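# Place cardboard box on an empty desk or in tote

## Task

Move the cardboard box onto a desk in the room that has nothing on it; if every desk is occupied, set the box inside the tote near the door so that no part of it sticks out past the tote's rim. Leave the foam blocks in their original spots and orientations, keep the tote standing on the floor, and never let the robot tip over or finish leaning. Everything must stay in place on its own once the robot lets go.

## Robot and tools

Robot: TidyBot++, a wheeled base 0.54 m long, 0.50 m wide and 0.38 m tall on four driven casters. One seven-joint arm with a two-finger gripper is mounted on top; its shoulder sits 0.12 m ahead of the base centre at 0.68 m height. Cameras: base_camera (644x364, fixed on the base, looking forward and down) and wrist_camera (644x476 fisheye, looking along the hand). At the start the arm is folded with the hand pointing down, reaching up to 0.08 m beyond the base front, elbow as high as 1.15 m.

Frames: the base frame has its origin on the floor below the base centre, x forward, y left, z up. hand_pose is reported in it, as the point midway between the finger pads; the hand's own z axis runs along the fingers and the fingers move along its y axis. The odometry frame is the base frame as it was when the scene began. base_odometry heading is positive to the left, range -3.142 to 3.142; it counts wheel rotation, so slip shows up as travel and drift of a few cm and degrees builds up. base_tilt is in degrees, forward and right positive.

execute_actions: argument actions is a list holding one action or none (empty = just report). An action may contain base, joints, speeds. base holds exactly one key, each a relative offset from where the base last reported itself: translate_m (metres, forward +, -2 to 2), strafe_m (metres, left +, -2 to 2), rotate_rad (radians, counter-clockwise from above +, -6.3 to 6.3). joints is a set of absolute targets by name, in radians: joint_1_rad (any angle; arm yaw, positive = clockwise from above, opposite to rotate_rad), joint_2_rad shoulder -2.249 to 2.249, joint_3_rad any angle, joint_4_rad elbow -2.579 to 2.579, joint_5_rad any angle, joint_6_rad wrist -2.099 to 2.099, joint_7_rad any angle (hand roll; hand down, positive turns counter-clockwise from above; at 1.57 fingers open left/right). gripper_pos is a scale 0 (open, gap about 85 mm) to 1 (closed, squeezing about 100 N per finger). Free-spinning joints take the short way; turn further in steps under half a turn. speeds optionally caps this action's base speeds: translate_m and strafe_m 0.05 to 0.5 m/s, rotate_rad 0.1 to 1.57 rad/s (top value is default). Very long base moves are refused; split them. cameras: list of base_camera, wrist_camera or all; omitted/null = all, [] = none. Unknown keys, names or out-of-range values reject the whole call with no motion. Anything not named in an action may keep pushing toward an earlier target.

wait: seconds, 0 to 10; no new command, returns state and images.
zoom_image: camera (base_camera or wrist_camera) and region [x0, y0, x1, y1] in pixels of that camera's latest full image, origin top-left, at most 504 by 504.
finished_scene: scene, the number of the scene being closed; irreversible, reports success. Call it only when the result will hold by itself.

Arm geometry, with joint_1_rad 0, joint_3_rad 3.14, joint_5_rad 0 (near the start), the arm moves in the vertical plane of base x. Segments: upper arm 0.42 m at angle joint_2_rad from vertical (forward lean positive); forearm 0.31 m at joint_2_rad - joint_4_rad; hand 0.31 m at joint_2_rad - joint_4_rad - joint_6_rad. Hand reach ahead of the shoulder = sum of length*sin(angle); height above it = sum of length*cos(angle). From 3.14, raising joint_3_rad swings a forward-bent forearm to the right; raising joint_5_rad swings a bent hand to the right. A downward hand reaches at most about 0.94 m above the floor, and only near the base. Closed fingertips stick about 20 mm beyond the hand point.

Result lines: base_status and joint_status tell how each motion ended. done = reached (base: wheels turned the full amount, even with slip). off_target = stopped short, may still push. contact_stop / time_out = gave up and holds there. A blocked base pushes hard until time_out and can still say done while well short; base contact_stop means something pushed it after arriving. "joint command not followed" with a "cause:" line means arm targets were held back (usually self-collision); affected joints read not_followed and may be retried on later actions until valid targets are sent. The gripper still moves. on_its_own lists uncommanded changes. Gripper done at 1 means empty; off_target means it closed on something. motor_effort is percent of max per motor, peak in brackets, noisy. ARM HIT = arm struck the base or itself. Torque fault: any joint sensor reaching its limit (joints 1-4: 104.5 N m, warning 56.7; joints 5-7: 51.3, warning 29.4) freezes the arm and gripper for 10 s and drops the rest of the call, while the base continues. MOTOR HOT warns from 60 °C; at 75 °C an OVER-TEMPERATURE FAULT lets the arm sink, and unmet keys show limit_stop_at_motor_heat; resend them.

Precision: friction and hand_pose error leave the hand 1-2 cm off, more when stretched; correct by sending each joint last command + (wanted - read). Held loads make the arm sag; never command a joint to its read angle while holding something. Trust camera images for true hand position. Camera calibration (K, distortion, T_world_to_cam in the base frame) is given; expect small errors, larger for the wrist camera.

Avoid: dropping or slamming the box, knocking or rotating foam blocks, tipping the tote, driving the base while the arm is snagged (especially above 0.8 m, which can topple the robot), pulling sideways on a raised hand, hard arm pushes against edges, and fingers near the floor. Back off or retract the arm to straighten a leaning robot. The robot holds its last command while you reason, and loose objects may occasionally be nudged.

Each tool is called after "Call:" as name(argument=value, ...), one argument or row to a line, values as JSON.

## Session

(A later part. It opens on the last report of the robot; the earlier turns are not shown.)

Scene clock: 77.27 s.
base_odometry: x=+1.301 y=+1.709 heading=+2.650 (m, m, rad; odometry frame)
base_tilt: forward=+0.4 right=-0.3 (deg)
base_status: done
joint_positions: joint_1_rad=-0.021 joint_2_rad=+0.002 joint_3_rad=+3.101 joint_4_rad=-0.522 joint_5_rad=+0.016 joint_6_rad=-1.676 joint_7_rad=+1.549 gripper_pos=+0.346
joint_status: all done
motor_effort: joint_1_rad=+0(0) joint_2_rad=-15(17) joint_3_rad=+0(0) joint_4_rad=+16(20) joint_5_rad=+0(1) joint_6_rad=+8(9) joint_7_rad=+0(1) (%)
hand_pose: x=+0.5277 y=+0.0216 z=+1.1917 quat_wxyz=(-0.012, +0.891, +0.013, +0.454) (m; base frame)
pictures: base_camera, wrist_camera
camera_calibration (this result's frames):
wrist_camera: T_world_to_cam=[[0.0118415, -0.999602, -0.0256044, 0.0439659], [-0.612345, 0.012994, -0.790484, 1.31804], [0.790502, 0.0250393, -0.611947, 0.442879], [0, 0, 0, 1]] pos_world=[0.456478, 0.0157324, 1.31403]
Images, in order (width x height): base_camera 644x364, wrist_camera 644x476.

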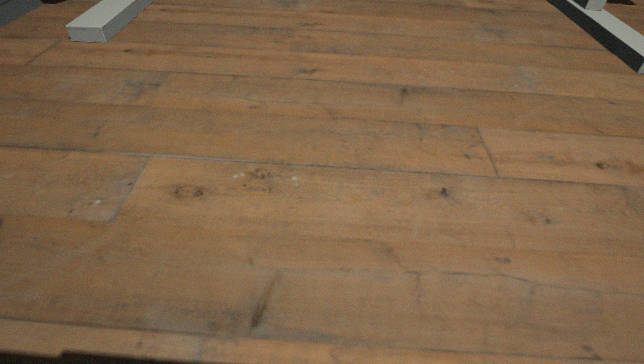

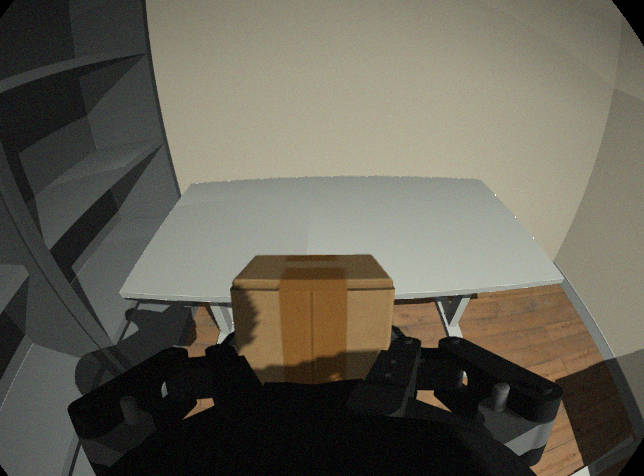

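Call:
execute_actions(
  actions=[
    {"base":{"translate_m":0.62},"joints":{"joint_2_rad":0.28,"joint_4_rad":-1.05,"joint_6_rad":-1.65}},
  ],
)

Scene clock: 80.00 s.
base_odometry: x=+0.754 y=+2.001 heading=+2.650 (m, m, rad; odometry frame)
base_tilt: forward=+0.4 right=-0.3 (deg)
base_status: done
joint_positions: joint_1_rad=-0.021 joint_2_rad=+0.295 joint_3_rad=+3.101 joint_4_rad=-1.040 joint_5_rad=+0.016 joint_6_rad=-1.675 joint_7_rad=+1.549 gripper_pos=+0.347
joint_status: all done
motor_effort: joint_1_rad=+0(0) joint_2_rad=-30(35) joint_3_rad=+0(0) joint_4_rad=+20(20) joint_5_rad=+1(1) joint_6_rad=+1(9) joint_7_rad=+0(0) (%)
hand_pose: x=+0.5870 y=+0.0225 z=+0.8494 quat_wxyz=(-0.001, +0.998, +0.017, +0.066) (m; base frame)
pictures: base_camera, wrist_camera
camera_calibration (this result's frames):
wrist_camera: T_world_to_cam=[[0.00710585, -0.999952, 0.00677958, 0.0106944], [-0.99474, -0.00776128, -0.102135, 0.72396], [0.102183, -0.00601816, -0.994747, 0.916385], [0, 0, 0, 1]] pos_world=[0.626437, 0.0218277, 0.985441]
Images, in order (width x height): base_camera 644x364, wrist_camera 644x476.

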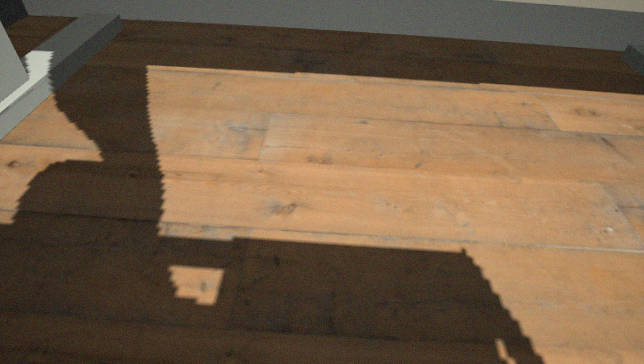

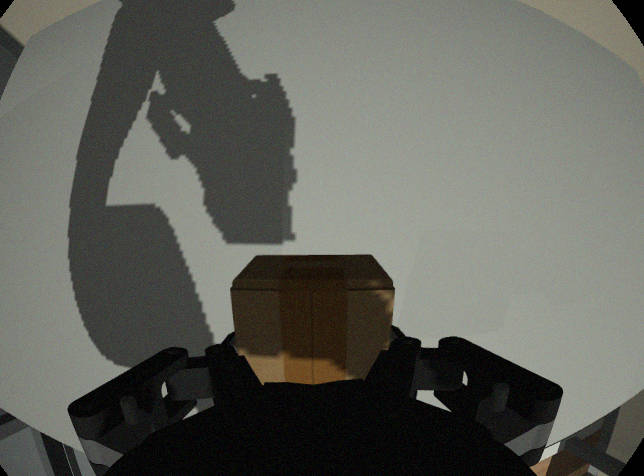

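Call:
execute_actions(
  actions=[
    {"joints":{"joint_2_rad":0.26,"joint_4_rad":-1.3,"joint_6_rad":-1.48}},
  ],
  cameras=["wrist_camera"],
)

Call:
execute_actions(
  actions=[
    {"joints":{"joint_2_rad":0.27,"joint_4_rad":-1.44,"joint_6_rad":-1.33}},
  ],
  cameras=["wrist_camera"],
)

Scene clock: 81.43 s.
base_odometry: x=+0.754 y=+2.001 heading=+2.650 (m, m, rad; odometry frame)
base_tilt: forward=+0.4 right=-0.3 (deg)
base_status: not commanded
joint_positions: joint_1_rad=-0.021 joint_2_rad=+0.285 joint_3_rad=+3.101 joint_4_rad=-1.286 joint_5_rad=+0.016 joint_6_rad=-1.511 joint_7_rad=+1.549 gripper_pos=+0.347
joint_status: all done
motor_effort: joint_1_rad=+0(0) joint_2_rad=-29(31) joint_3_rad=+0(0) joint_4_rad=+20(22) joint_5_rad=+0(1) joint_6_rad=+0(2) joint_7_rad=+0(0) (%)
hand_pose: x=+0.5694 y=+0.0224 z=+0.7750 quat_wxyz=(+0.001, +0.999, +0.019, +0.030) (m; base frame)
pictures: wrist_camera
camera_calibration (this result's frames):
wrist_camera: T_world_to_cam=[[0.0113137, -0.999874, 0.0111265, 0.00544211], [-0.999465, -0.0116493, -0.0305751, 0.64614], [0.0307009, -0.0107747, -0.999471, 0.888693], [0, 0, 0, 1]] pos_world=[0.618449, 0.0225438, 0.907918]
Images, in order (width x height): wrist_camera 644x476.

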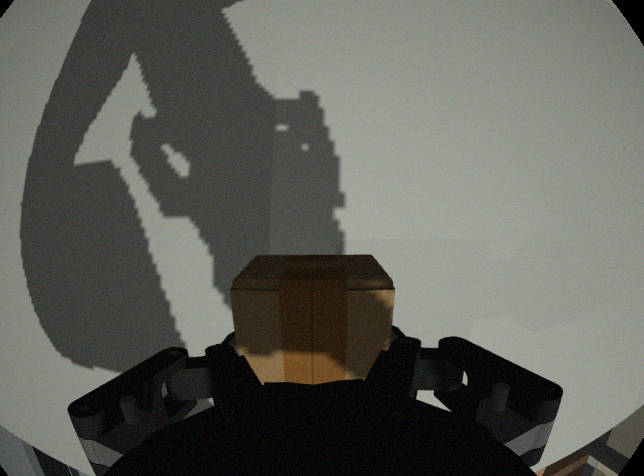

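Scene clock: 82.93 s.
base_odometry: x=+0.755 y=+2.001 heading=+2.650 (m, m, rad; odometry frame)
base_tilt: forward=+0.3 right=-0.3 (deg)
base_status: not commanded
joint_positions: joint_1_rad=-0.021 joint_2_rad=+0.256 joint_3_rad=+3.101 joint_4_rad=-1.410 joint_5_rad=+0.016 joint_6_rad=-1.355 joint_7_rad=+1.549 gripper_pos=+0.347
joint_status: all done
motor_effort: joint_1_rad=+0(1) joint_2_rad=-24(29) joint_3_rad=-1(1) joint_4_rad=+16(20) joint_5_rad=+0(2) joint_6_rad=+0(3) joint_7_rad=+0(1) (%)
hand_pose: x=+0.5747 y=+0.0233 z=+0.7500 quat_wxyz=(+0.000, +0.998, +0.020, +0.060) (m; base frame)
pictures: wrist_camera
camera_calibration (this result's frames):
wrist_camera: T_world_to_cam=[[0.0128735, -0.999874, 0.00924334, 0.00710929], [-0.995782, -0.0136596, -0.0907296, 0.693761], [0.0908444, -0.00803634, -0.995833, 0.826197], [0, 0, 0, 1]] pos_world=[0.615688, 0.0232245, 0.885632]
Images, in order (width x height): wrist_camera 644x476.

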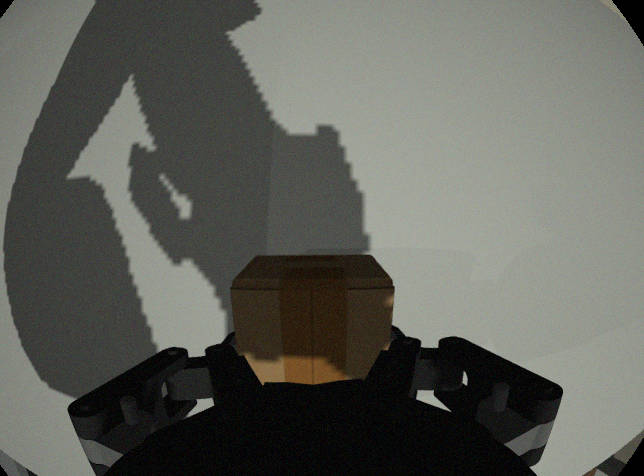

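Contact (efforts dropped). Release.

Call:
execute_actions(
  actions=[
    {"joints":{"gripper_pos":0,"joint_2_rad":0.25,"joint_4_rad":-1.41}},
  ],
  cameras=[],
)

Call:
execute_actions(
  actions=[
    {"joints":{"joint_2_rad":0.15,"joint_4_rad":-1.1,"joint_6_rad":-1.7}},
  ],
  cameras=[],
)

Call:
execute_actions(
  actions=[
    {"base":{"translate_m":-0.45},"joints":{"joint_6_rad":-1.3}},
  ],
  cameras=["wrist_camera"],
)

Scene clock: 84.13 s.
base_odometry: x=+0.755 y=+2.001 heading=+2.650 (m, m, rad; odometry frame)
base_tilt: forward=+0.4 right=-0.4 (deg)
base_status: not commanded
joint_positions: joint_1_rad=-0.021 joint_2_rad=+0.255 joint_3_rad=+3.101 joint_4_rad=-1.410 joint_5_rad=+0.016 joint_6_rad=-1.355 joint_7_rad=+1.549 gripper_pos=+0.000
joint_status: all done
motor_effort: joint_1_rad=+0(0) joint_2_rad=-28(29) joint_3_rad=+0(0) joint_4_rad=+19(19) joint_5_rad=+0(1) joint_6_rad=+1(1) joint_7_rad=+0(0) (%)
hand_pose: x=+0.5748 y=+0.0233 z=+0.7504 quat_wxyz=(+0.000, +0.998, +0.020, +0.061) (m; base frame)
pictures: none
No camera images: the call's "cameras" was empty. Leave "cameras" out to get every camera's image.

Scene clock: 85.53 s.
base_odometry: x=+0.755 y=+2.001 heading=+2.650 (m, m, rad; odometry frame)
base_tilt: forward=+0.4 right=-0.4 (deg)
base_status: not commanded
joint_positions: joint_1_rad=-0.021 joint_2_rad=+0.156 joint_3_rad=+3.101 joint_4_rad=-1.116 joint_5_rad=+0.016 joint_6_rad=-1.672 joint_7_rad=+1.549 gripper_pos=+0.000
joint_status: all done
motor_effort: joint_1_rad=+1(0) joint_2_rad=-24(30) joint_3_rad=+0(0) joint_4_rad=+20(21) joint_5_rad=+0(1) joint_6_rad=+2(2) joint_7_rad=+1(1) (%)
hand_pose: x=+0.5449 y=+0.0212 z=+0.8853 quat_wxyz=(+0.001, +0.995, +0.017, +0.099) (m; base frame)
pictures: none
No camera images: the call's "cameras" was empty. Leave "cameras" out to get every camera's image.

Scene clock: 87.90 s.
base_odometry: x=+1.151 y=+1.788 heading=+2.650 (m, m, rad; odometry frame)
base_tilt: forward=+0.4 right=-0.4 (deg)
base_status: done
joint_positions: joint_1_rad=-0.019 joint_2_rad=+0.146 joint_3_rad=+3.101 joint_4_rad=-1.114 joint_5_rad=+0.016 joint_6_rad=-1.307 joint_7_rad=+1.549 gripper_pos=+0.000
joint_status: all done
motor_effort: joint_1_rad=+0(4) joint_2_rad=-24(30) joint_3_rad=+0(3) joint_4_rad=+21(22) joint_5_rad=+1(1) joint_6_rad=+5(6) joint_7_rad=+0(0) (%)
hand_pose: x=+0.6476 y=+0.0259 z=+0.9329 quat_wxyz=(-0.006, +0.959, +0.016, +0.283) (m; base frame)
pictures: wrist_camera
camera_calibration (this result's frames):
wrist_camera: T_world_to_cam=[[0.00791841, -0.999928, -0.00900538, 0.0273636], [-0.855504, -0.00211148, -0.517792, 1.0902], [0.517735, 0.0118042, -0.855459, 0.593808], [0, 0, 0, 1]] pos_world=[0.625016, 0.0226541, 1.07272]
Images, in order (width x height): wrist_camera 644x476.

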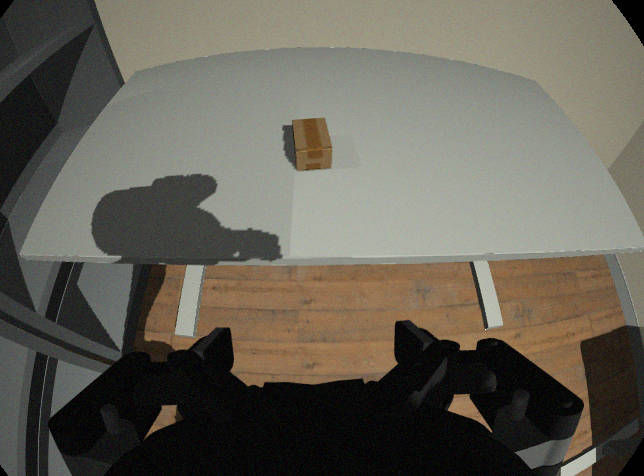

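Call:
finished_scene(
  scene=2,
)

The scene is finished: the task was done.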